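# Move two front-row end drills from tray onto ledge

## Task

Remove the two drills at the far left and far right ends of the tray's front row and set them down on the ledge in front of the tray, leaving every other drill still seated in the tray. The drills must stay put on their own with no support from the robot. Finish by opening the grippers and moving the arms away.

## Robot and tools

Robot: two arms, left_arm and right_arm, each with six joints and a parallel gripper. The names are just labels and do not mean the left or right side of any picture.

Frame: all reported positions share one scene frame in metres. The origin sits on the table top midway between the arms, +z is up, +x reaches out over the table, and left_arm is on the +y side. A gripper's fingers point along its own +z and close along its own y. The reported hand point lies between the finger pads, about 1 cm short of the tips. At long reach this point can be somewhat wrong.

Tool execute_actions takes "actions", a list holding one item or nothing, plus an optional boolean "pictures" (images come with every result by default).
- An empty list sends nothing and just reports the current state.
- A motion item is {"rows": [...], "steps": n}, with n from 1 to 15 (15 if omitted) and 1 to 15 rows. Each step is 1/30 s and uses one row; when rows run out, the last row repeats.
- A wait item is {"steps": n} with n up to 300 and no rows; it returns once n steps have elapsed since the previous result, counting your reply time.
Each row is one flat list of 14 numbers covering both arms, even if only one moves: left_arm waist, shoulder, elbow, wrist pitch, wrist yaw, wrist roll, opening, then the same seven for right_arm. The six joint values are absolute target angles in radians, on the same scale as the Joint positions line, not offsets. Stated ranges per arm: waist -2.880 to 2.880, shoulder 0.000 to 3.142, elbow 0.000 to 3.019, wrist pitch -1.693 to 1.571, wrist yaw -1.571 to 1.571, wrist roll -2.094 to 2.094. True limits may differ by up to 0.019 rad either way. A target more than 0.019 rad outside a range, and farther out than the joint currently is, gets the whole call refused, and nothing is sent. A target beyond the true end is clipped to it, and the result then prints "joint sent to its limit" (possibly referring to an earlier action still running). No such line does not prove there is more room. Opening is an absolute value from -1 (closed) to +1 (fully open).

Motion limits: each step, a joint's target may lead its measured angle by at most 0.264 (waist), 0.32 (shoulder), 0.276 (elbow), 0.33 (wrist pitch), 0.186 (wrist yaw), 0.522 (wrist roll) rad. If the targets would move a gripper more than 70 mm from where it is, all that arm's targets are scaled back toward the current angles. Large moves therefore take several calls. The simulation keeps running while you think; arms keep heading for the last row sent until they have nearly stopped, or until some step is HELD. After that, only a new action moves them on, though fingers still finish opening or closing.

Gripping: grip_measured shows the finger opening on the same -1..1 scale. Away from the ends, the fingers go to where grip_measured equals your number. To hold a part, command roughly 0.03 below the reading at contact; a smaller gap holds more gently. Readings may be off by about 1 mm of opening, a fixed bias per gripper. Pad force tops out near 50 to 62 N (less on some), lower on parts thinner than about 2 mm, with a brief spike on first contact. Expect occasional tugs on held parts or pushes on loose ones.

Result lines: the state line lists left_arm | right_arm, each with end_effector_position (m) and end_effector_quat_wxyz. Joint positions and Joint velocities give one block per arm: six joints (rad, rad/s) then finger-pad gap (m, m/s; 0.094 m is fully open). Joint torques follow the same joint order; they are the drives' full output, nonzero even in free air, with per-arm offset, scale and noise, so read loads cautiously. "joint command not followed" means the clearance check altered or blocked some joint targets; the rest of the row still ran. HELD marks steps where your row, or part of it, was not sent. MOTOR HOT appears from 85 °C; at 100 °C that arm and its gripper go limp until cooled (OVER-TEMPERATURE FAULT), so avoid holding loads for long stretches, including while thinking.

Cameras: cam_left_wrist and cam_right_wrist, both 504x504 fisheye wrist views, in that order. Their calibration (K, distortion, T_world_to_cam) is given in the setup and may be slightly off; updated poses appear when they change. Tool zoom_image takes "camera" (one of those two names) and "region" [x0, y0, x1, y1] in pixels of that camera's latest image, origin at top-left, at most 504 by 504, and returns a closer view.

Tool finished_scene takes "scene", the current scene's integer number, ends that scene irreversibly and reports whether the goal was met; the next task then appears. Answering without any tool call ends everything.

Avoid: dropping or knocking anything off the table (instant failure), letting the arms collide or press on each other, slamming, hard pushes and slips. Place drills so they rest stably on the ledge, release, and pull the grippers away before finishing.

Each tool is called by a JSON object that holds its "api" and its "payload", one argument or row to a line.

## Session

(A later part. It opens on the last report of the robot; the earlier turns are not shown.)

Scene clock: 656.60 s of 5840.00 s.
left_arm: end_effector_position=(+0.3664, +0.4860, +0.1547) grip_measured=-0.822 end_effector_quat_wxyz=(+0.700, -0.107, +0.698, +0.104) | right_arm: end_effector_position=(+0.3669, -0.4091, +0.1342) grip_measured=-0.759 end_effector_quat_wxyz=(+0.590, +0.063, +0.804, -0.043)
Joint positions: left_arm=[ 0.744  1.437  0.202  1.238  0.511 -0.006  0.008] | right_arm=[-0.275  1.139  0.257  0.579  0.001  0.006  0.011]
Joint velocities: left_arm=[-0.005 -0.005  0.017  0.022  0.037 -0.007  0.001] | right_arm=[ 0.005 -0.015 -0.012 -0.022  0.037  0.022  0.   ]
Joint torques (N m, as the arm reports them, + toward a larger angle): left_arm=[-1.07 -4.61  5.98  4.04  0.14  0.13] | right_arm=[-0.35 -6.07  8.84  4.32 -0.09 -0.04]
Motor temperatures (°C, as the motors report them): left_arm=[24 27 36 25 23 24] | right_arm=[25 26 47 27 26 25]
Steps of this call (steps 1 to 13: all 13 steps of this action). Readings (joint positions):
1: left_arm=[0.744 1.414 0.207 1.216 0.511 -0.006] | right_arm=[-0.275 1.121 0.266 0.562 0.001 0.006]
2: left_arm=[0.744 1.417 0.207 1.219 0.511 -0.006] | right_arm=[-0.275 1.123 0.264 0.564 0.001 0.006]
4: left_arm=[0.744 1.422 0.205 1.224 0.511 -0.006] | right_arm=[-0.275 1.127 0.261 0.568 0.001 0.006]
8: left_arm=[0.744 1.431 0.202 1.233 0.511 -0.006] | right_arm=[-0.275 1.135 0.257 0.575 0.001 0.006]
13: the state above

{"api": "execute_actions", "payload": {
  "actions": [
    {"rows": [[0.744,1.444,0.214,1.292,0.512,-0.007,-0.86,-0.275,1.133,0.265,0.638,0,0.006,-0.8],[0.744,1.448,0.214,1.297,0.512,-0.007,-0.86,-0.275,1.136,0.265,0.642,0,0.006,-0.8],[0.744,1.452,0.213,1.301,0.512,-0.007,-0.86,-0.275,1.139,0.264,0.646,0,0.006,-0.8],[0.744,1.457,0.213,1.306,0.512,-0.007,-0.86,-0.275,1.142,0.263,0.650,0,0.006,-0.8],[0.744,1.461,0.213,1.310,0.512,-0.007,-0.86,-0.275,1.145,0.262,0.653,0,0.006,-0.8],[0.744,1.465,0.213,1.315,0.512,-0.007,-0.86,-0.275,1.148,0.262,0.657,0,0.006,-0.8],[0.744,1.469,0.213,1.319,0.512,-0.007,-0.86,-0.275,1.151,0.261,0.661,0,0.006,-0.8],[0.744,1.473,0.212,1.324,0.512,-0.007,-0.86,-0.275,1.154,0.260,0.665,0,0.006,-0.8],[0.744,1.477,0.212,1.328,0.512,-0.007,-0.86,-0.275,1.157,0.260,0.669,0,0.006,-0.8],[0.744,1.482,0.212,1.333,0.512,-0.007,-0.86,-0.275,1.160,0.259,0.673,0,0.006,-0.8]], "steps": 10}
  ],
  "pictures": false
}}

{"api": "execute_actions", "payload": {
  "actions": [
    {"rows": [[0.744,1.486,0.212,1.337,0.512,-0.007,-0.86,-0.275,1.162,0.258,0.677,0,0.006,-0.8],[0.744,1.490,0.212,1.342,0.512,-0.007,-0.86,-0.275,1.165,0.258,0.681,0,0.006,-0.8],[0.744,1.494,0.211,1.346,0.512,-0.007,-0.86,-0.275,1.168,0.257,0.685,0,0.006,-0.8],[0.744,1.498,0.211,1.351,0.512,-0.007,-0.86,-0.275,1.171,0.256,0.689,0,0.006,-0.8],[0.744,1.502,0.211,1.355,0.512,-0.007,-0.86,-0.275,1.174,0.255,0.692,0,0.006,-0.8],[0.744,1.506,0.211,1.360,0.512,-0.007,-0.86,-0.275,1.177,0.255,0.696,0,0.006,-0.8],[0.744,1.511,0.211,1.364,0.512,-0.007,-0.86,-0.275,1.180,0.254,0.700,0,0.006,-0.8],[0.744,1.515,0.210,1.369,0.512,-0.007,-0.86,-0.275,1.183,0.253,0.704,0,0.006,-0.8],[0.744,1.519,0.210,1.373,0.512,-0.007,-0.86,-0.275,1.186,0.253,0.708,0,0.006,-0.8],[0.744,1.523,0.210,1.378,0.512,-0.007,-0.86,-0.275,1.189,0.252,0.712,0,0.006,-0.8]], "steps": 15}
  ],
  "pictures": false
}}

Scene clock: 672.60 s of 5840.00 s.
left_arm: end_effector_position=(+0.3669, +0.4865, +0.1509) grip_measured=-0.822 end_effector_quat_wxyz=(+0.701, -0.107, +0.697, +0.105) | right_arm: end_effector_position=(+0.3685, -0.4094, +0.1325) grip_measured=-0.759 end_effector_quat_wxyz=(+0.594, +0.063, +0.801, -0.043)
Joint positions: left_arm=[ 0.744  1.47   0.202  1.275  0.511 -0.006  0.008] | right_arm=[-0.275  1.161  0.254  0.612  0.001  0.006  0.011]
Joint velocities: left_arm=[ 0.005  0.122 -0.007  0.129 -0.022 -0.066 -0.001] | right_arm=[-0.024  0.073 -0.042  0.1   -0.007 -0.007 -0.001]
Joint torques (N m, as the arm reports them, + toward a larger angle): left_arm=[-1.08 -4.95  5.56  3.99  0.14  0.13] | right_arm=[-0.33 -5.6   8.4   4.12 -0.08 -0.03]
Motor temperatures (°C, as the motors report them): left_arm=[24 27 35 25 23 24] | right_arm=[25 26 46 27 26 25]
Steps of this call (steps 1 to 15: the robot went on to your last target; steps 16 to 90: nothing new was sent; then 12.67 s passed at rest; steps 91 to 100: all 10 steps of this action). Readings (joint positions):
91: left_arm=[0.744 1.438 0.202 1.240 0.511 -0.006] | right_arm=[-0.275 1.139 0.257 0.581 0.001 0.006]
92: left_arm=[0.744 1.439 0.202 1.242 0.511 -0.006] | right_arm=[-0.275 1.140 0.257 0.582 0.001 0.006]
94: left_arm=[0.744 1.443 0.202 1.250 0.511 -0.006] | right_arm=[-0.275 1.143 0.257 0.589 0.001 0.006]
98: left_arm=[0.744 1.461 0.202 1.266 0.511 -0.006] | right_arm=[-0.275 1.155 0.256 0.604 0.001 0.006]
100: the state above

Scene clock: 673.10 s of 5840.00 s.
left_arm: end_effector_position=(+0.3670, +0.4866, +0.1495) grip_measured=-0.822 end_effector_quat_wxyz=(+0.707, -0.102, +0.691, +0.110) | right_arm: end_effector_position=(+0.3702, -0.4096, +0.1321) grip_measured=-0.759 end_effector_quat_wxyz=(+0.602, +0.062, +0.795, -0.044)
Joint positions: left_arm=[ 0.744  1.512  0.201  1.339  0.511 -0.006  0.008] | right_arm=[-0.275  1.189  0.249  0.666  0.001  0.006  0.011]
Joint velocities: left_arm=[-0.024  0.005 -0.012  0.002  0.037  0.007 -0.   ] | right_arm=[-0.005 -0.015  0.002  0.002 -0.066 -0.022 -0.   ]
Joint torques (N m, as the arm reports them, + toward a larger angle): left_arm=[-1.   -4.44  5.01  3.56  0.13  0.13] | right_arm=[-0.34 -5.5   7.94  3.84 -0.09 -0.04]
Motor temperatures (°C, as the motors report them): left_arm=[24 27 35 25 23 24] | right_arm=[25 26 46 27 26 25]
Steps of this call (steps 1 to 15: all 15 steps of this action). Readings (joint positions):
1: left_arm=[0.744 1.475 0.202 1.279 0.511 -0.006] | right_arm=[-0.275 1.164 0.253 0.617 0.001 0.006]
2: left_arm=[0.744 1.479 0.202 1.283 0.511 -0.006] | right_arm=[-0.275 1.167 0.253 0.622 0.001 0.006]
4: left_arm=[0.744 1.487 0.202 1.295 0.511 -0.006] | right_arm=[-0.275 1.170 0.251 0.631 0.001 0.006]
8: left_arm=[0.744 1.499 0.202 1.316 0.511 -0.006] | right_arm=[-0.275 1.178 0.249 0.648 0.001 0.006]
15: the state above

{"api": "execute_actions", "payload": {
  "actions": [
    {"rows": [[0.744,1.518,0.211,1.366,0.512,-0.007,-0.86,-0.275,1.187,0.254,0.699,0,0.006,-0.8],[0.744,1.513,0.212,1.354,0.512,-0.007,-0.86,-0.275,1.185,0.256,0.686,0,0.006,-0.8],[0.744,1.508,0.213,1.342,0.512,-0.007,-0.86,-0.275,1.183,0.258,0.674,0,0.006,-0.8],[0.744,1.503,0.214,1.331,0.512,-0.007,-0.86,-0.275,1.180,0.260,0.662,0,0.006,-0.8],[0.744,1.498,0.214,1.321,0.512,-0.007,-0.86,-0.275,1.177,0.262,0.651,0,0.006,-0.8],[0.744,1.494,0.214,1.314,0.512,-0.007,-0.86,-0.275,1.172,0.264,0.643,0,0.006,-0.8],[0.744,1.490,0.214,1.307,0.512,-0.007,-0.86,-0.275,1.167,0.264,0.635,0,0.006,-0.8],[0.744,1.486,0.214,1.300,0.512,-0.007,-0.86,-0.275,1.162,0.264,0.627,0,0.006,-0.8],[0.744,1.482,0.214,1.293,0.512,-0.007,-0.86,-0.275,1.157,0.264,0.619,0,0.006,-0.8],[0.744,1.478,0.214,1.286,0.512,-0.007,-0.86,-0.275,1.152,0.264,0.611,0,0.006,-0.8],[0.744,1.474,0.214,1.279,0.512,-0.007,-0.86,-0.275,1.147,0.264,0.603,0,0.006,-0.8],[0.744,1.470,0.214,1.273,0.512,-0.007,-0.86,-0.275,1.143,0.264,0.596,0,0.006,-0.8],[0.744,1.467,0.214,1.268,0.512,-0.007,-0.86,-0.275,1.140,0.264,0.590,0,0.006,-0.8]], "steps": 15}
  ],
  "pictures": false
}}

{"api": "execute_actions", "payload": {
  "actions": [
    {"rows": [[0.744,1.467,0.214,1.268,0.512,-0.007,-0.86,-0.275,1.140,0.264,0.590,0,0.006,-0.8]], "steps": 5}
  ],
  "pictures": false
}}

{"api": "execute_actions", "payload": {
  "actions": [
    {"rows": [[0.744,1.472,0.214,1.275,0.512,-0.007,-0.84,-0.275,1.146,0.264,0.597,0,0.006,-0.78],[0.744,1.477,0.214,1.282,0.512,-0.007,-0.825,-0.275,1.150,0.264,0.604,0,0.006,-0.765],[0.744,1.480,0.214,1.288,0.512,-0.007,-0.81,-0.275,1.152,0.264,0.610,0,0.006,-0.75],[0.744,1.480,0.214,1.288,0.512,-0.007,-0.795,-0.275,1.152,0.264,0.610,0,0.006,-0.735],[0.744,1.480,0.214,1.288,0.512,-0.007,-0.78,-0.275,1.152,0.264,0.610,0,0.006,-0.72],[0.744,1.480,0.214,1.288,0.512,-0.007,-0.76,-0.275,1.152,0.264,0.610,0,0.006,-0.70],[0.744,1.480,0.214,1.288,0.512,-0.007,-0.73,-0.275,1.152,0.264,0.610,0,0.006,-0.67],[0.744,1.480,0.214,1.288,0.512,-0.007,-0.68,-0.275,1.152,0.264,0.610,0,0.006,-0.62],[0.744,1.480,0.214,1.288,0.512,-0.007,-0.6,-0.275,1.152,0.264,0.610,0,0.006,-0.55],[0.744,1.480,0.214,1.288,0.512,-0.007,-0.5,-0.275,1.152,0.264,0.610,0,0.006,-0.46],[0.744,1.480,0.214,1.288,0.512,-0.007,-0.38,-0.275,1.152,0.264,0.610,0,0.006,-0.35],[0.744,1.480,0.214,1.288,0.512,-0.007,-0.25,-0.275,1.152,0.264,0.610,0,0.006,-0.23],[0.744,1.480,0.214,1.288,0.512,-0.007,-0.1,-0.275,1.152,0.264,0.610,0,0.006,-0.1],[0.744,1.480,0.214,1.288,0.512,-0.007,0.05,-0.275,1.152,0.264,0.610,0,0.006,0.05],[0.744,1.480,0.214,1.288,0.512,-0.007,0.2,-0.275,1.152,0.264,0.610,0,0.006,0.2]], "steps": 15}
  ]
}}

Scene clock: 699.13 s of 5840.00 s.
left_arm: end_effector_position=(+0.3668, +0.4864, +0.1488) grip_measured=-0.822 end_effector_quat_wxyz=(+0.701, -0.107, +0.697, +0.105) | right_arm: end_effector_position=(+0.3662, -0.4090, +0.1313) grip_measured=-0.759 end_effector_quat_wxyz=(+0.593, +0.063, +0.802, -0.043)
Joint positions: left_arm=[ 0.744  1.484  0.201  1.29   0.511 -0.006  0.008] | right_arm=[-0.275  1.155  0.249  0.608  0.001  0.006  0.011]
Joint velocities: left_arm=[-0.024 -0.044 -0.012 -0.081  0.022 -0.051 -0.   ] | right_arm=[-0.005 -0.063 -0.007 -0.11  -0.051 -0.007  0.   ]
Joint torques (N m, as the arm reports them, + toward a larger angle): left_arm=[-1.17 -6.37  5.68  1.02  0.14  0.11] | right_arm=[-0.31 -5.91  9.2   1.73 -0.08 -0.04]
Motor temperatures (°C, as the motors report them): left_arm=[24 27 34 25 23 24] | right_arm=[25 26 45 27 26 25]
Steps of this call (steps 1 to 15: the robot went on to your last target; steps 16 to 90: nothing new was sent; then 22.53 s passed at rest; steps 91 to 105: all 15 steps of this action). Readings (joint positions):
91: left_arm=[0.744 1.512 0.201 1.339 0.511 -0.006] | right_arm=[-0.275 1.189 0.249 0.666 0.001 0.006]
92: left_arm=[0.744 1.512 0.201 1.339 0.511 -0.006] | right_arm=[-0.275 1.189 0.249 0.666 0.001 0.006]
94: left_arm=[0.744 1.512 0.201 1.339 0.511 -0.006] | right_arm=[-0.275 1.189 0.249 0.666 0.001 0.006]
98: left_arm=[0.744 1.508 0.201 1.329 0.511 -0.006] | right_arm=[-0.275 1.183 0.249 0.655 0.001 0.006]
105: the state above

Scene clock: 699.30 s of 5840.00 s.
left_arm: end_effector_position=(+0.3668, +0.4864, +0.1487) grip_measured=-0.822 end_effector_quat_wxyz=(+0.701, -0.107, +0.697, +0.105) | right_arm: end_effector_position=(+0.3659, -0.4090, +0.1312) grip_measured=-0.759 end_effector_quat_wxyz=(+0.592, +0.063, +0.802, -0.043)
Joint positions: left_arm=[ 0.744  1.483  0.201  1.287  0.511 -0.006  0.008] | right_arm=[-0.275  1.153  0.249  0.605  0.001  0.006  0.011]
Joint velocities: left_arm=[ 0.005  0.005 -0.007 -0.022 -0.051 -0.066 -0.001] | right_arm=[-0.005 -0.005  0.002  0.012  0.037  0.007  0.001]
Joint torques (N m, as the arm reports them, + toward a larger angle): left_arm=[-1.07 -6.31  5.67  0.95  0.14  0.13] | right_arm=[-0.36 -5.98  9.32  1.71 -0.08 -0.03]
Motor temperatures (°C, as the motors report them): left_arm=[24 27 34 25 23 24] | right_arm=[25 26 45 27 26 25]
Steps of this call (steps 1 to 5: all 5 steps of this action). Readings (joint positions):
1: left_arm=[0.744 1.483 0.201 1.288 0.511 -0.006] | right_arm=[-0.275 1.154 0.249 0.606 0.001 0.006]
2: left_arm=[0.744 1.483 0.201 1.287 0.511 -0.006] | right_arm=[-0.275 1.153 0.249 0.605 0.001 0.006]
4: left_arm=[0.744 1.483 0.201 1.287 0.511 -0.006] | right_arm=[-0.275 1.153 0.249 0.605 0.001 0.006]
5: the state above

Scene clock: 699.80 s of 5840.00 s.
left_arm: end_effector_position=(+0.3668, +0.4864, +0.1487) grip_measured=+0.112 end_effector_quat_wxyz=(+0.701, -0.107, +0.697, +0.105) | right_arm: end_effector_position=(+0.3659, -0.4090, +0.1312) grip_measured=+0.111 end_effector_quat_wxyz=(+0.592, +0.063, +0.802, -0.043)
Joint positions: left_arm=[ 0.744  1.483  0.201  1.287  0.511 -0.006  0.052] | right_arm=[-0.275  1.153  0.249  0.605  0.001  0.006  0.052]
Joint velocities: left_arm=[-0.005  0.005  0.002 -0.007  0.007  0.051  0.175] | right_arm=[ 0.015 -0.005 -0.012  0.017 -0.051  0.022  0.174]
Joint torques (N m, as the arm reports them, + toward a larger angle): left_arm=[-1.08 -5.13  5.46  1.84  0.14  0.14] | right_arm=[-0.32 -5.35  9.2   2.4  -0.09 -0.04]
Motor temperatures (°C, as the motors report them): left_arm=[24 27 34 25 23 24] | right_arm=[25 26 45 27 26 25]
Steps of this call (steps 1 to 15: all 15 steps of this action). Readings (joint positions):
1: left_arm=[0.744 1.483 0.201 1.287 0.511 -0.006] | right_arm=[-0.275 1.153 0.249 0.605 0.001 0.006]
2: left_arm=[0.744 1.483 0.201 1.287 0.511 -0.006] | right_arm=[-0.275 1.153 0.249 0.605 0.001 0.006]
4: left_arm=[0.744 1.483 0.201 1.287 0.511 -0.006] | right_arm=[-0.275 1.153 0.249 0.605 0.001 0.006]
8: left_arm=[0.744 1.483 0.201 1.287 0.511 -0.006] | right_arm=[-0.275 1.153 0.249 0.605 0.001 0.006]
15: the state above
camera_calibration (this result's frames):
cam_left_wrist: T_world_to_cam=[[0.308431, -0.951142, 0.0140946, 0.348476], [-0.548418, -0.189906, -0.814355, 0.417223], [0.777244, 0.243443, -0.580196, -0.196655], [0, 0, 0, 1]] pos_world=[0.27418, 0.458557, 0.220757]
cam_right_wrist: T_world_to_cam=[[-0.152626, -0.988234, -0.00998951, -0.348566], [-0.793664, 0.128586, -0.594612, 0.424964], [0.5889, -0.0828247, -0.803951, -0.022263], [0, 0, 0, 1]] pos_world=[0.297189, -0.400953, 0.231308]

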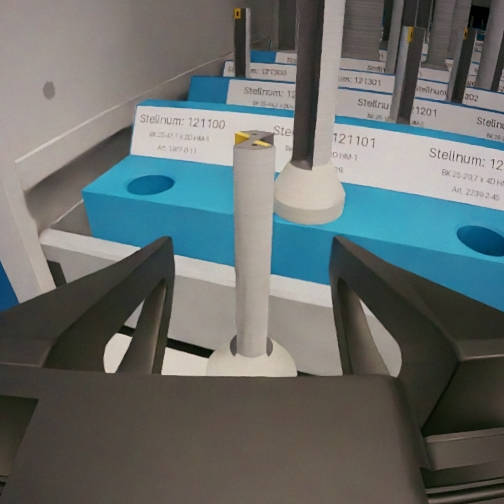

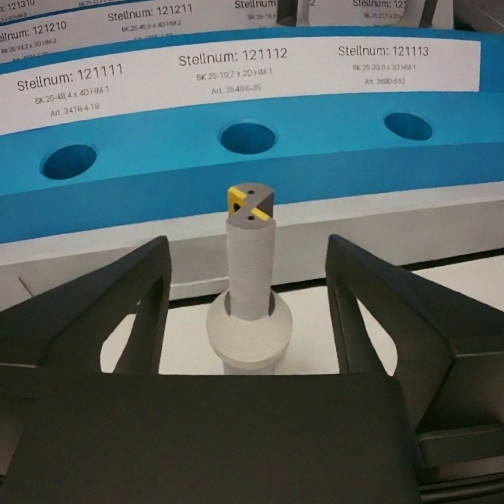

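{"api": "execute_actions", "payload": {
  "actions": []
}}

Scene clock: 716.10 s of 5840.00 s.
left_arm: end_effector_position=(+0.3668, +0.4864, +0.1487) grip_measured=+0.198 end_effector_quat_wxyz=(+0.701, -0.107, +0.697, +0.105) | right_arm: end_effector_position=(+0.3659, -0.4090, +0.1312) grip_measured=+0.197 end_effector_quat_wxyz=(+0.592, +0.063, +0.802, -0.043)
Joint positions: left_arm=[ 0.744  1.483  0.201  1.287  0.511 -0.006  0.056] | right_arm=[-0.275  1.153  0.249  0.605  0.001  0.006  0.056]
Joint velocities: left_arm=[-0.005 -0.005  0.012 -0.017  0.037  0.11   0.   ] | right_arm=[-0.005  0.015 -0.007  0.022  0.007 -0.066 -0.   ]
Joint torques (N m, as the arm reports them, + toward a larger angle): left_arm=[-1.05 -5.35  5.67  1.84  0.14  0.13] | right_arm=[-0.36 -5.4   9.25  2.4  -0.09 -0.03]
Motor temperatures (°C, as the motors report them): left_arm=[24 27 34 25 23 24] | right_arm=[25 26 45 26 26 25]
Steps of this call (steps 1 to 15: the robot went on to your last target; steps 16 to 90: nothing new was sent; then 13.30 s passed at rest). Readings (joint positions):
1: left_arm=[0.744 1.483 0.201 1.287 0.511 -0.006] | right_arm=[-0.275 1.153 0.249 0.605 0.001 0.006]
2: left_arm=[0.744 1.483 0.201 1.287 0.511 -0.006] | right_arm=[-0.275 1.153 0.249 0.605 0.001 0.006]
4: left_arm=[0.744 1.483 0.201 1.287 0.511 -0.006] | right_arm=[-0.275 1.153 0.249 0.605 0.001 0.006]
8: left_arm=[0.744 1.483 0.201 1.287 0.511 -0.006] | right_arm=[-0.275 1.153 0.249 0.605 0.001 0.006]
90: the state above
All arms were judged still, so your last target was given up. Only a new action makes them travel on or press farther. Fingers that are still opening or closing keep moving.
camera_calibration (this result's frames):
cam_left_wrist: T_world_to_cam=[[0.308431, -0.951142, 0.0140946, 0.348476], [-0.548418, -0.189906, -0.814355, 0.417223], [0.777244, 0.243443, -0.580196, -0.196655], [0, 0, 0, 1]] pos_world=[0.27418, 0.458557, 0.220757]
cam_right_wrist: T_world_to_cam=[[-0.152626, -0.988234, -0.00998951, -0.348566], [-0.793664, 0.128586, -0.594612, 0.424964], [0.5889, -0.0828247, -0.803951, -0.022263], [0, 0, 0, 1]] pos_world=[0.297189, -0.400953, 0.231308]

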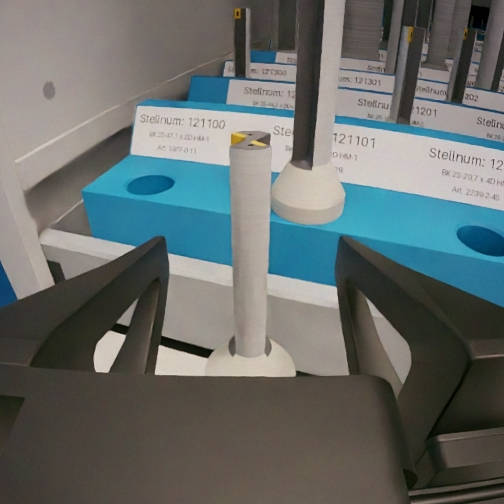

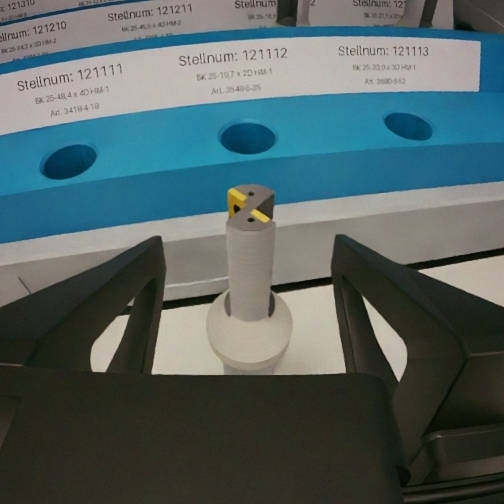

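{"api": "execute_actions", "payload": {
  "actions": [
    {"rows": [[0.744,1.478,0.220,1.285,0.512,-0.007,0.24,-0.275,1.150,0.274,0.606,0,0.006,0.24],[0.744,1.474,0.226,1.280,0.512,-0.007,0.28,-0.275,1.147,0.285,0.601,0,0.006,0.28],[0.744,1.467,0.232,1.272,0.512,-0.007,0.32,-0.275,1.141,0.296,0.593,0,0.006,0.32],[0.744,1.457,0.238,1.261,0.512,-0.007,0.36,-0.275,1.134,0.306,0.582,0,0.006,0.36],[0.744,1.446,0.240,1.2505,0.512,-0.007,0.4,-0.275,1.1267,0.3117,0.5706,0,0.006,0.4],[0.744,1.4355,0.241,1.241,0.512,-0.007,0.4,-0.275,1.119,0.3145,0.5604,0,0.006,0.4],[0.744,1.4234,0.242,1.2296,0.512,-0.007,0.4,-0.275,1.1104,0.318,0.5484,0,0.006,0.4],[0.744,1.4093,0.2437,1.2162,0.512,-0.007,0.4,-0.275,1.1002,0.3217,0.5346,0,0.006,0.4],[0.744,1.3935,0.2453,1.201,0.512,-0.007,0.4,-0.275,1.0888,0.326,0.519,0,0.006,0.4],[0.744,1.376,0.2472,1.1836,0.512,-0.007,0.4,-0.275,1.0762,0.3307,0.5017,0,0.006,0.4],[0.744,1.357,0.2494,1.1642,0.512,-0.007,0.4,-0.275,1.0624,0.3358,0.4827,0,0.006,0.4],[0.744,1.3363,0.2518,1.1427,0.512,-0.007,0.4,-0.275,1.0476,0.3413,0.4622,0,0.006,0.4],[0.744,1.3142,0.2546,1.1189,0.512,-0.007,0.4,-0.275,1.0316,0.3471,0.440,0,0.006,0.4],[0.744,1.2906,0.2577,1.0929,0.512,-0.007,0.4,-0.275,1.0146,0.3532,0.4162,0,0.006,0.4],[0.744,1.2656,0.2612,1.0645,0.512,-0.007,0.4,-0.275,0.9966,0.3597,0.3908,0,0.006,0.4]], "steps": 15}
  ],
  "pictures": false
}}

{"api": "execute_actions", "payload": {
  "actions": [
    {"rows": [[0.744,1.2395,0.265,1.0338,0.512,-0.007,0.4,-0.275,0.9777,0.3663,0.3641,0,0.006,0.4],[0.744,1.2121,0.2693,1.0008,0.512,-0.007,0.4,-0.275,0.958,0.3732,0.3361,0,0.006,0.4],[0.744,1.1837,0.2739,0.9653,0.512,-0.007,0.4,-0.275,0.9375,0.3803,0.3068,0,0.006,0.4],[0.744,1.1542,0.2789,0.9275,0.512,-0.007,0.4,-0.275,0.9162,0.3875,0.2761,0,0.006,0.4],[0.744,1.1239,0.2843,0.8873,0.512,-0.007,0.4,-0.275,0.8944,0.3949,0.2444,0,0.006,0.4],[0.744,1.0928,0.2902,0.8447,0.512,-0.007,0.4,-0.275,0.8719,0.4023,0.2117,0,0.006,0.4],[0.744,1.0609,0.2964,0.7997,0.512,-0.007,0.4,-0.275,0.8489,0.4098,0.1779,0,0.006,0.4],[0.744,1.0285,0.3031,0.7526,0.512,-0.007,0.4,-0.275,0.8255,0.4174,0.1433,0,0.006,0.4],[0.744,0.9956,0.3102,0.7032,0.512,-0.007,0.4,-0.275,0.8018,0.4249,0.108,0,0.006,0.4],[0.744,0.9623,0.3177,0.6519,0.512,-0.007,0.4,-0.275,0.7778,0.4323,0.072,0,0.006,0.4],[0.7434,0.9287,0.3255,0.5984,0.5106,-0.007,0.4,-0.275,0.7536,0.4398,0.0354,0,0.006,0.4],[0.7416,0.8949,0.3338,0.5433,0.5064,-0.007,0.4,-0.275,0.7292,0.4471,-0.0016,0,0.006,0.4],[0.7386,0.8611,0.3423,0.4863,0.4995,-0.007,0.4,-0.275,0.7048,0.4544,-0.039,0,0.006,0.4],[0.7345,0.8273,0.3512,0.4281,0.4899,-0.007,0.4,-0.275,0.6804,0.4614,-0.0765,0,0.006,0.4],[0.7293,0.7937,0.3604,0.3685,0.4777,-0.007,0.4,-0.275,0.6562,0.4684,-0.1141,0,0.006,0.4]], "steps": 15}
  ],
  "pictures": false
}}

{"api": "execute_actions", "payload": {
  "actions": [
    {"rows": [[0.723,0.7604,0.3698,0.308,0.4631,-0.007,0.4,-0.275,0.6322,0.4751,-0.1516,0,0.006,0.4],[0.7158,0.7275,0.3794,0.2467,0.4463,-0.007,0.4,-0.275,0.6085,0.4817,-0.1889,0,0.006,0.4],[0.7076,0.6951,0.3891,0.1848,0.4273,-0.007,0.4,-0.275,0.5851,0.488,-0.2259,0,0.006,0.4],[0.6987,0.6632,0.399,0.1227,0.4065,-0.007,0.4,-0.275,0.5621,0.4941,-0.2625,0,0.006,0.4],[0.689,0.6321,0.4089,0.0606,0.384,-0.007,0.4,-0.275,0.5396,0.500,-0.2985,0,0.006,0.4],[0.6787,0.6018,0.4189,-0.0011,0.3601,-0.007,0.4,-0.275,0.5178,0.5056,-0.3337,0,0.006,0.4],[0.668,0.5723,0.4288,-0.0623,0.3351,-0.007,0.4,-0.275,0.4965,0.5109,-0.3682,0,0.006,0.4],[0.6569,0.5439,0.4386,-0.1224,0.3092,-0.007,0.4,-0.275,0.476,0.516,-0.4016,0,0.006,0.4],[0.6455,0.5165,0.4482,-0.1813,0.2828,-0.007,0.4,-0.275,0.4563,0.5208,-0.4339,0,0.006,0.4],[0.634,0.4904,0.4577,-0.2386,0.256,-0.007,0.4,-0.275,0.4374,0.5253,-0.465,0,0.006,0.4],[0.6225,0.4654,0.4668,-0.2941,0.2292,-0.007,0.4,-0.275,0.4194,0.5296,-0.4948,0,0.006,0.4],[0.6111,0.4418,0.4757,-0.3473,0.2028,-0.007,0.4,-0.275,0.4024,0.5335,-0.5231,0,0.006,0.4],[0.600,0.4197,0.4841,-0.398,0.1769,-0.007,0.4,-0.275,0.3864,0.5371,-0.5497,0,0.006,0.4],[0.5893,0.3991,0.4921,-0.4457,0.1519,-0.007,0.4,-0.275,0.3716,0.5405,-0.5746,0,0.006,0.4],[0.579,0.380,0.4996,-0.4904,0.128,-0.007,0.4,-0.275,0.3578,0.5435,-0.5977,0,0.006,0.4]], "steps": 15}
  ],
  "pictures": false
}}

{"api": "execute_actions", "payload": {
  "actions": [
    {"rows": [[0.5693,0.3625,0.5065,-0.5319,0.1055,-0.007,0.4,-0.275,0.3452,0.5463,-0.6191,0,0.006,0.4],[0.5604,0.3467,0.5129,-0.5696,0.0847,-0.007,0.4,-0.275,0.3338,0.5488,-0.6383,0,0.006,0.4],[0.5522,0.3326,0.5186,-0.6036,0.0657,-0.007,0.4,-0.275,0.3236,0.5509,-0.6556,0,0.006,0.4],[0.545,0.3205,0.5236,-0.6332,0.0489,-0.007,0.4,-0.275,0.3149,0.5528,-0.6705,0,0.006,0.4],[0.5387,0.310,0.5279,-0.6587,0.0343,-0.007,0.4,-0.275,0.3073,0.5544,-0.6833,0,0.006,0.4],[0.5335,0.3014,0.5315,-0.6799,0.0221,-0.007,0.4,-0.275,0.3011,0.5557,-0.694,0,0.006,0.4],[0.5294,0.2946,0.5344,-0.6966,0.0125,-0.007,0.4,-0.275,0.2962,0.5567,-0.7023,0,0.006,0.4],[0.5264,0.2899,0.5364,-0.7083,0.0056,-0.007,0.4,-0.275,0.2928,0.5574,-0.7082,0,0.006,0.4],[0.5246,0.287,0.5376,-0.7156,0.0014,-0.007,0.4,-0.275,0.2907,0.5579,-0.7118,0,0.006,0.4],[0.524,0.286,0.538,-0.718,0.0,-0.007,0.4,-0.275,0.290,0.558,-0.713,0,0.006,0.4]], "steps": 15}
  ]
}}

Scene clock: 802.30 s of 5840.00 s.
left_arm: end_effector_position=(+0.3692, +0.4889, +0.1812) grip_measured=+0.398 end_effector_quat_wxyz=(+0.709, -0.101, +0.690, +0.111) | right_arm: end_effector_position=(+0.3675, -0.4092, +0.1580) grip_measured=+0.397 end_effector_quat_wxyz=(+0.592, +0.063, +0.802, -0.043)
Joint positions: left_arm=[ 0.744  1.324  0.225  1.132  0.511 -0.006  0.066] | right_arm=[-0.275  1.041  0.289  0.452  0.001  0.006  0.066]
Joint velocities: left_arm=[-0.015 -0.708  0.061 -0.759 -0.081 -0.066 -0.   ] | right_arm=[-0.005 -0.513  0.168 -0.676 -0.022  0.051 -0.   ]
Joint torques (N m, as the arm reports them, + toward a larger angle): left_arm=[-1.08 -5.7   8.84  1.27  0.13  0.13] | right_arm=[-0.38 -5.83 13.92  1.78 -0.09 -0.03]
Motor temperatures (°C, as the motors report them): left_arm=[24 27 33 25 23 24] | right_arm=[25 26 45 26 26 25]
Steps of this call (steps 1 to 90: nothing new was sent; then 82.70 s passed at rest; steps 91 to 105: all 15 steps of this action). Readings (joint positions):
91: left_arm=[0.744 1.483 0.201 1.287 0.511 -0.006] | right_arm=[-0.275 1.153 0.249 0.605 0.001 0.006]
92: left_arm=[0.744 1.483 0.201 1.287 0.511 -0.006] | right_arm=[-0.275 1.153 0.249 0.605 0.001 0.006]
94: left_arm=[0.744 1.482 0.203 1.286 0.511 -0.006] | right_arm=[-0.275 1.153 0.249 0.604 0.001 0.006]
98: left_arm=[0.744 1.455 0.213 1.254 0.511 -0.006] | right_arm=[-0.275 1.134 0.256 0.571 0.001 0.006]
105: the state above

Scene clock: 802.80 s of 5840.00 s.
left_arm: end_effector_position=(+0.3552, +0.4784, +0.2442) grip_measured=+0.398 end_effector_quat_wxyz=(+0.681, -0.128, +0.715, +0.097) | right_arm: end_effector_position=(+0.3370, -0.4047, +0.2254) grip_measured=+0.397 end_effector_quat_wxyz=(+0.575, +0.064, +0.815, -0.042)
Joint positions: left_arm=[ 0.743  0.864  0.3    0.502  0.491 -0.006  0.066] | right_arm=[-0.275  0.707  0.387 -0.023  0.001  0.006  0.066]
Joint velocities: left_arm=[-0.044 -1.011  0.212 -1.731 -0.344 -0.037 -0.001] | right_arm=[-0.015 -0.737  0.193 -1.145 -0.022 -0.037  0.   ]
Joint torques (N m, as the arm reports them, + toward a larger angle): left_arm=[-2.36 -2.29 13.82  1.31  0.07  0.09] | right_arm=[-0.37 -2.38 16.6   1.9  -0.09 -0.04]
Motor temperatures (°C, as the motors report them): left_arm=[24 27 33 25 23 24] | right_arm=[25 26 46 26 26 25]
Steps of this call (steps 1 to 15: all 15 steps of this action). Readings (joint positions):
1: left_arm=[0.744 1.300 0.227 1.106 0.511 -0.006] | right_arm=[-0.275 1.023 0.295 0.428 0.001 0.006]
2: left_arm=[0.744 1.275 0.229 1.078 0.511 -0.006] | right_arm=[-0.275 1.004 0.301 0.404 0.001 0.006]
4: left_arm=[0.744 1.220 0.236 1.014 0.511 -0.006] | right_arm=[-0.275 0.964 0.313 0.349 0.001 0.006]
8: left_arm=[0.744 1.099 0.253 0.859 0.511 -0.006] | right_arm=[-0.275 0.877 0.339 0.225 0.001 0.006]
15: the state above

Scene clock: 803.30 s of 5840.00 s.
left_arm: end_effector_position=(+0.2997, +0.4374, +0.2657) grip_measured=+0.398 end_effector_quat_wxyz=(+0.556, -0.233, +0.788, +0.126) | right_arm: end_effector_position=(+0.2644, -0.3938, +0.2591) grip_measured=+0.397 end_effector_quat_wxyz=(+0.530, +0.066, +0.845, -0.038)
Joint positions: left_arm=[ 0.607  0.422  0.434 -0.374  0.155 -0.006  0.066] | right_arm=[-0.275  0.386  0.466 -0.53   0.001  0.006  0.066]
Joint velocities: left_arm=[-0.327 -0.63   0.217 -1.458 -0.637 -0.051  0.001] | right_arm=[-0.005 -0.454  0.1   -0.759  0.022 -0.022 -0.   ]
Joint torques (N m, as the arm reports them, + toward a larger angle): left_arm=[-1.4   0.88 15.85  1.39  0.07  0.13] | right_arm=[-0.39  0.51 17.24  1.74 -0.08 -0.03]
Motor temperatures (°C, as the motors report them): left_arm=[24 27 33 25 23 24] | right_arm=[25 26 46 26 26 25]
Steps of this call (steps 1 to 15: all 15 steps of this action). Readings (joint positions):
1: left_arm=[0.742 0.830 0.308 0.444 0.479 -0.006] | right_arm=[-0.275 0.682 0.394 -0.060 0.001 0.006]
2: left_arm=[0.739 0.796 0.316 0.385 0.464 -0.006] | right_arm=[-0.275 0.657 0.400 -0.098 0.001 0.006]
4: left_arm=[0.727 0.729 0.334 0.264 0.428 -0.006] | right_arm=[-0.275 0.609 0.413 -0.172 0.001 0.006]
8: left_arm=[0.687 0.603 0.371 0.019 0.336 -0.006] | right_arm=[-0.275 0.517 0.436 -0.316 0.001 0.006]
15: the state above

Scene clock: 803.80 s of 5840.00 s.
left_arm: end_effector_position=(+0.2600, +0.4132, +0.2573) grip_measured=+0.398 end_effector_quat_wxyz=(+0.484, -0.257, +0.823, +0.146) | right_arm: end_effector_position=(+0.2352, -0.3894, +0.2585) grip_measured=+0.397 end_effector_quat_wxyz=(+0.506, +0.067, +0.859, -0.037)
Joint positions: left_arm=[ 0.533  0.294  0.484 -0.699  0.005 -0.006  0.066] | right_arm=[-0.275  0.295  0.486 -0.697  0.001  0.006  0.066]
Joint velocities: left_arm=[-0.005  0.005  0.012  0.002  0.037 -0.037 -0.001] | right_arm=[ 0.005 -0.005  0.007 -0.007  0.037 -0.022  0.001]
Joint torques (N m, as the arm reports them, + toward a larger angle): left_arm=[-1.89  1.45 15.66  1.06 -0.08  0.13] | right_arm=[-0.4   0.72 17.07  1.45 -0.08 -0.04]
Motor temperatures (°C, as the motors report them): left_arm=[24 27 34 25 23 24] | right_arm=[25 26 46 26 26 25]
Steps of this call (steps 1 to 15: all 15 steps of this action). Readings (joint positions):
1: left_arm=[0.596 0.401 0.441 -0.421 0.131 -0.006] | right_arm=[-0.275 0.372 0.469 -0.556 0.001 0.006]
2: left_arm=[0.586 0.383 0.448 -0.466 0.109 -0.006] | right_arm=[-0.275 0.359 0.472 -0.578 0.001 0.006]
4: left_arm=[0.568 0.351 0.461 -0.544 0.070 -0.006] | right_arm=[-0.275 0.335 0.477 -0.619 0.001 0.006]
8: left_arm=[0.542 0.308 0.478 -0.654 0.018 -0.006] | right_arm=[-0.275 0.304 0.483 -0.675 0.001 0.006]
15: the state above
camera_calibration (this result's frames):
cam_left_wrist: T_world_to_cam=[[0.578419, -0.815671, 0.0105909, 0.185029], [-0.736577, -0.527822, -0.422916, 0.521027], [0.35055, 0.236822, -0.906107, 0.164601], [0, 0, 0, 1]] pos_world=[0.219051, 0.386951, 0.367537]
cam_right_wrist: T_world_to_cam=[[-0.154565, -0.987943, -0.00887585, -0.347591], [-0.897605, 0.144174, -0.416556, 0.378917], [0.412813, -0.056418, -0.909067, 0.237568], [0, 0, 0, 1]] pos_world=[0.188321, -0.384627, 0.37072]

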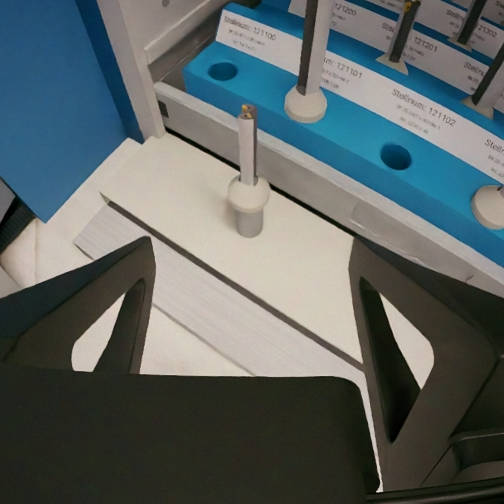

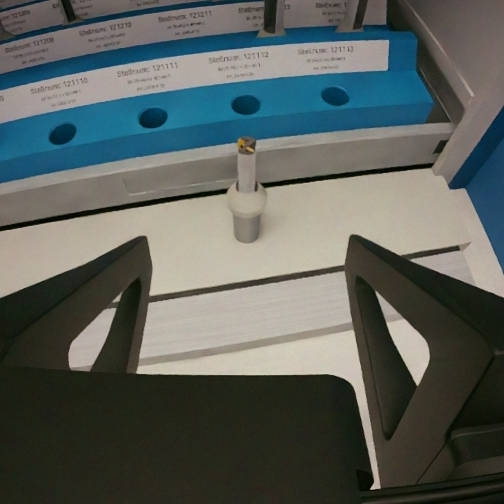

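Both drills stand on the ledge and the arms are clear.

{"api": "finished_scene", "payload": {
  "scene": 1
}}

The scene is finished: the task was done.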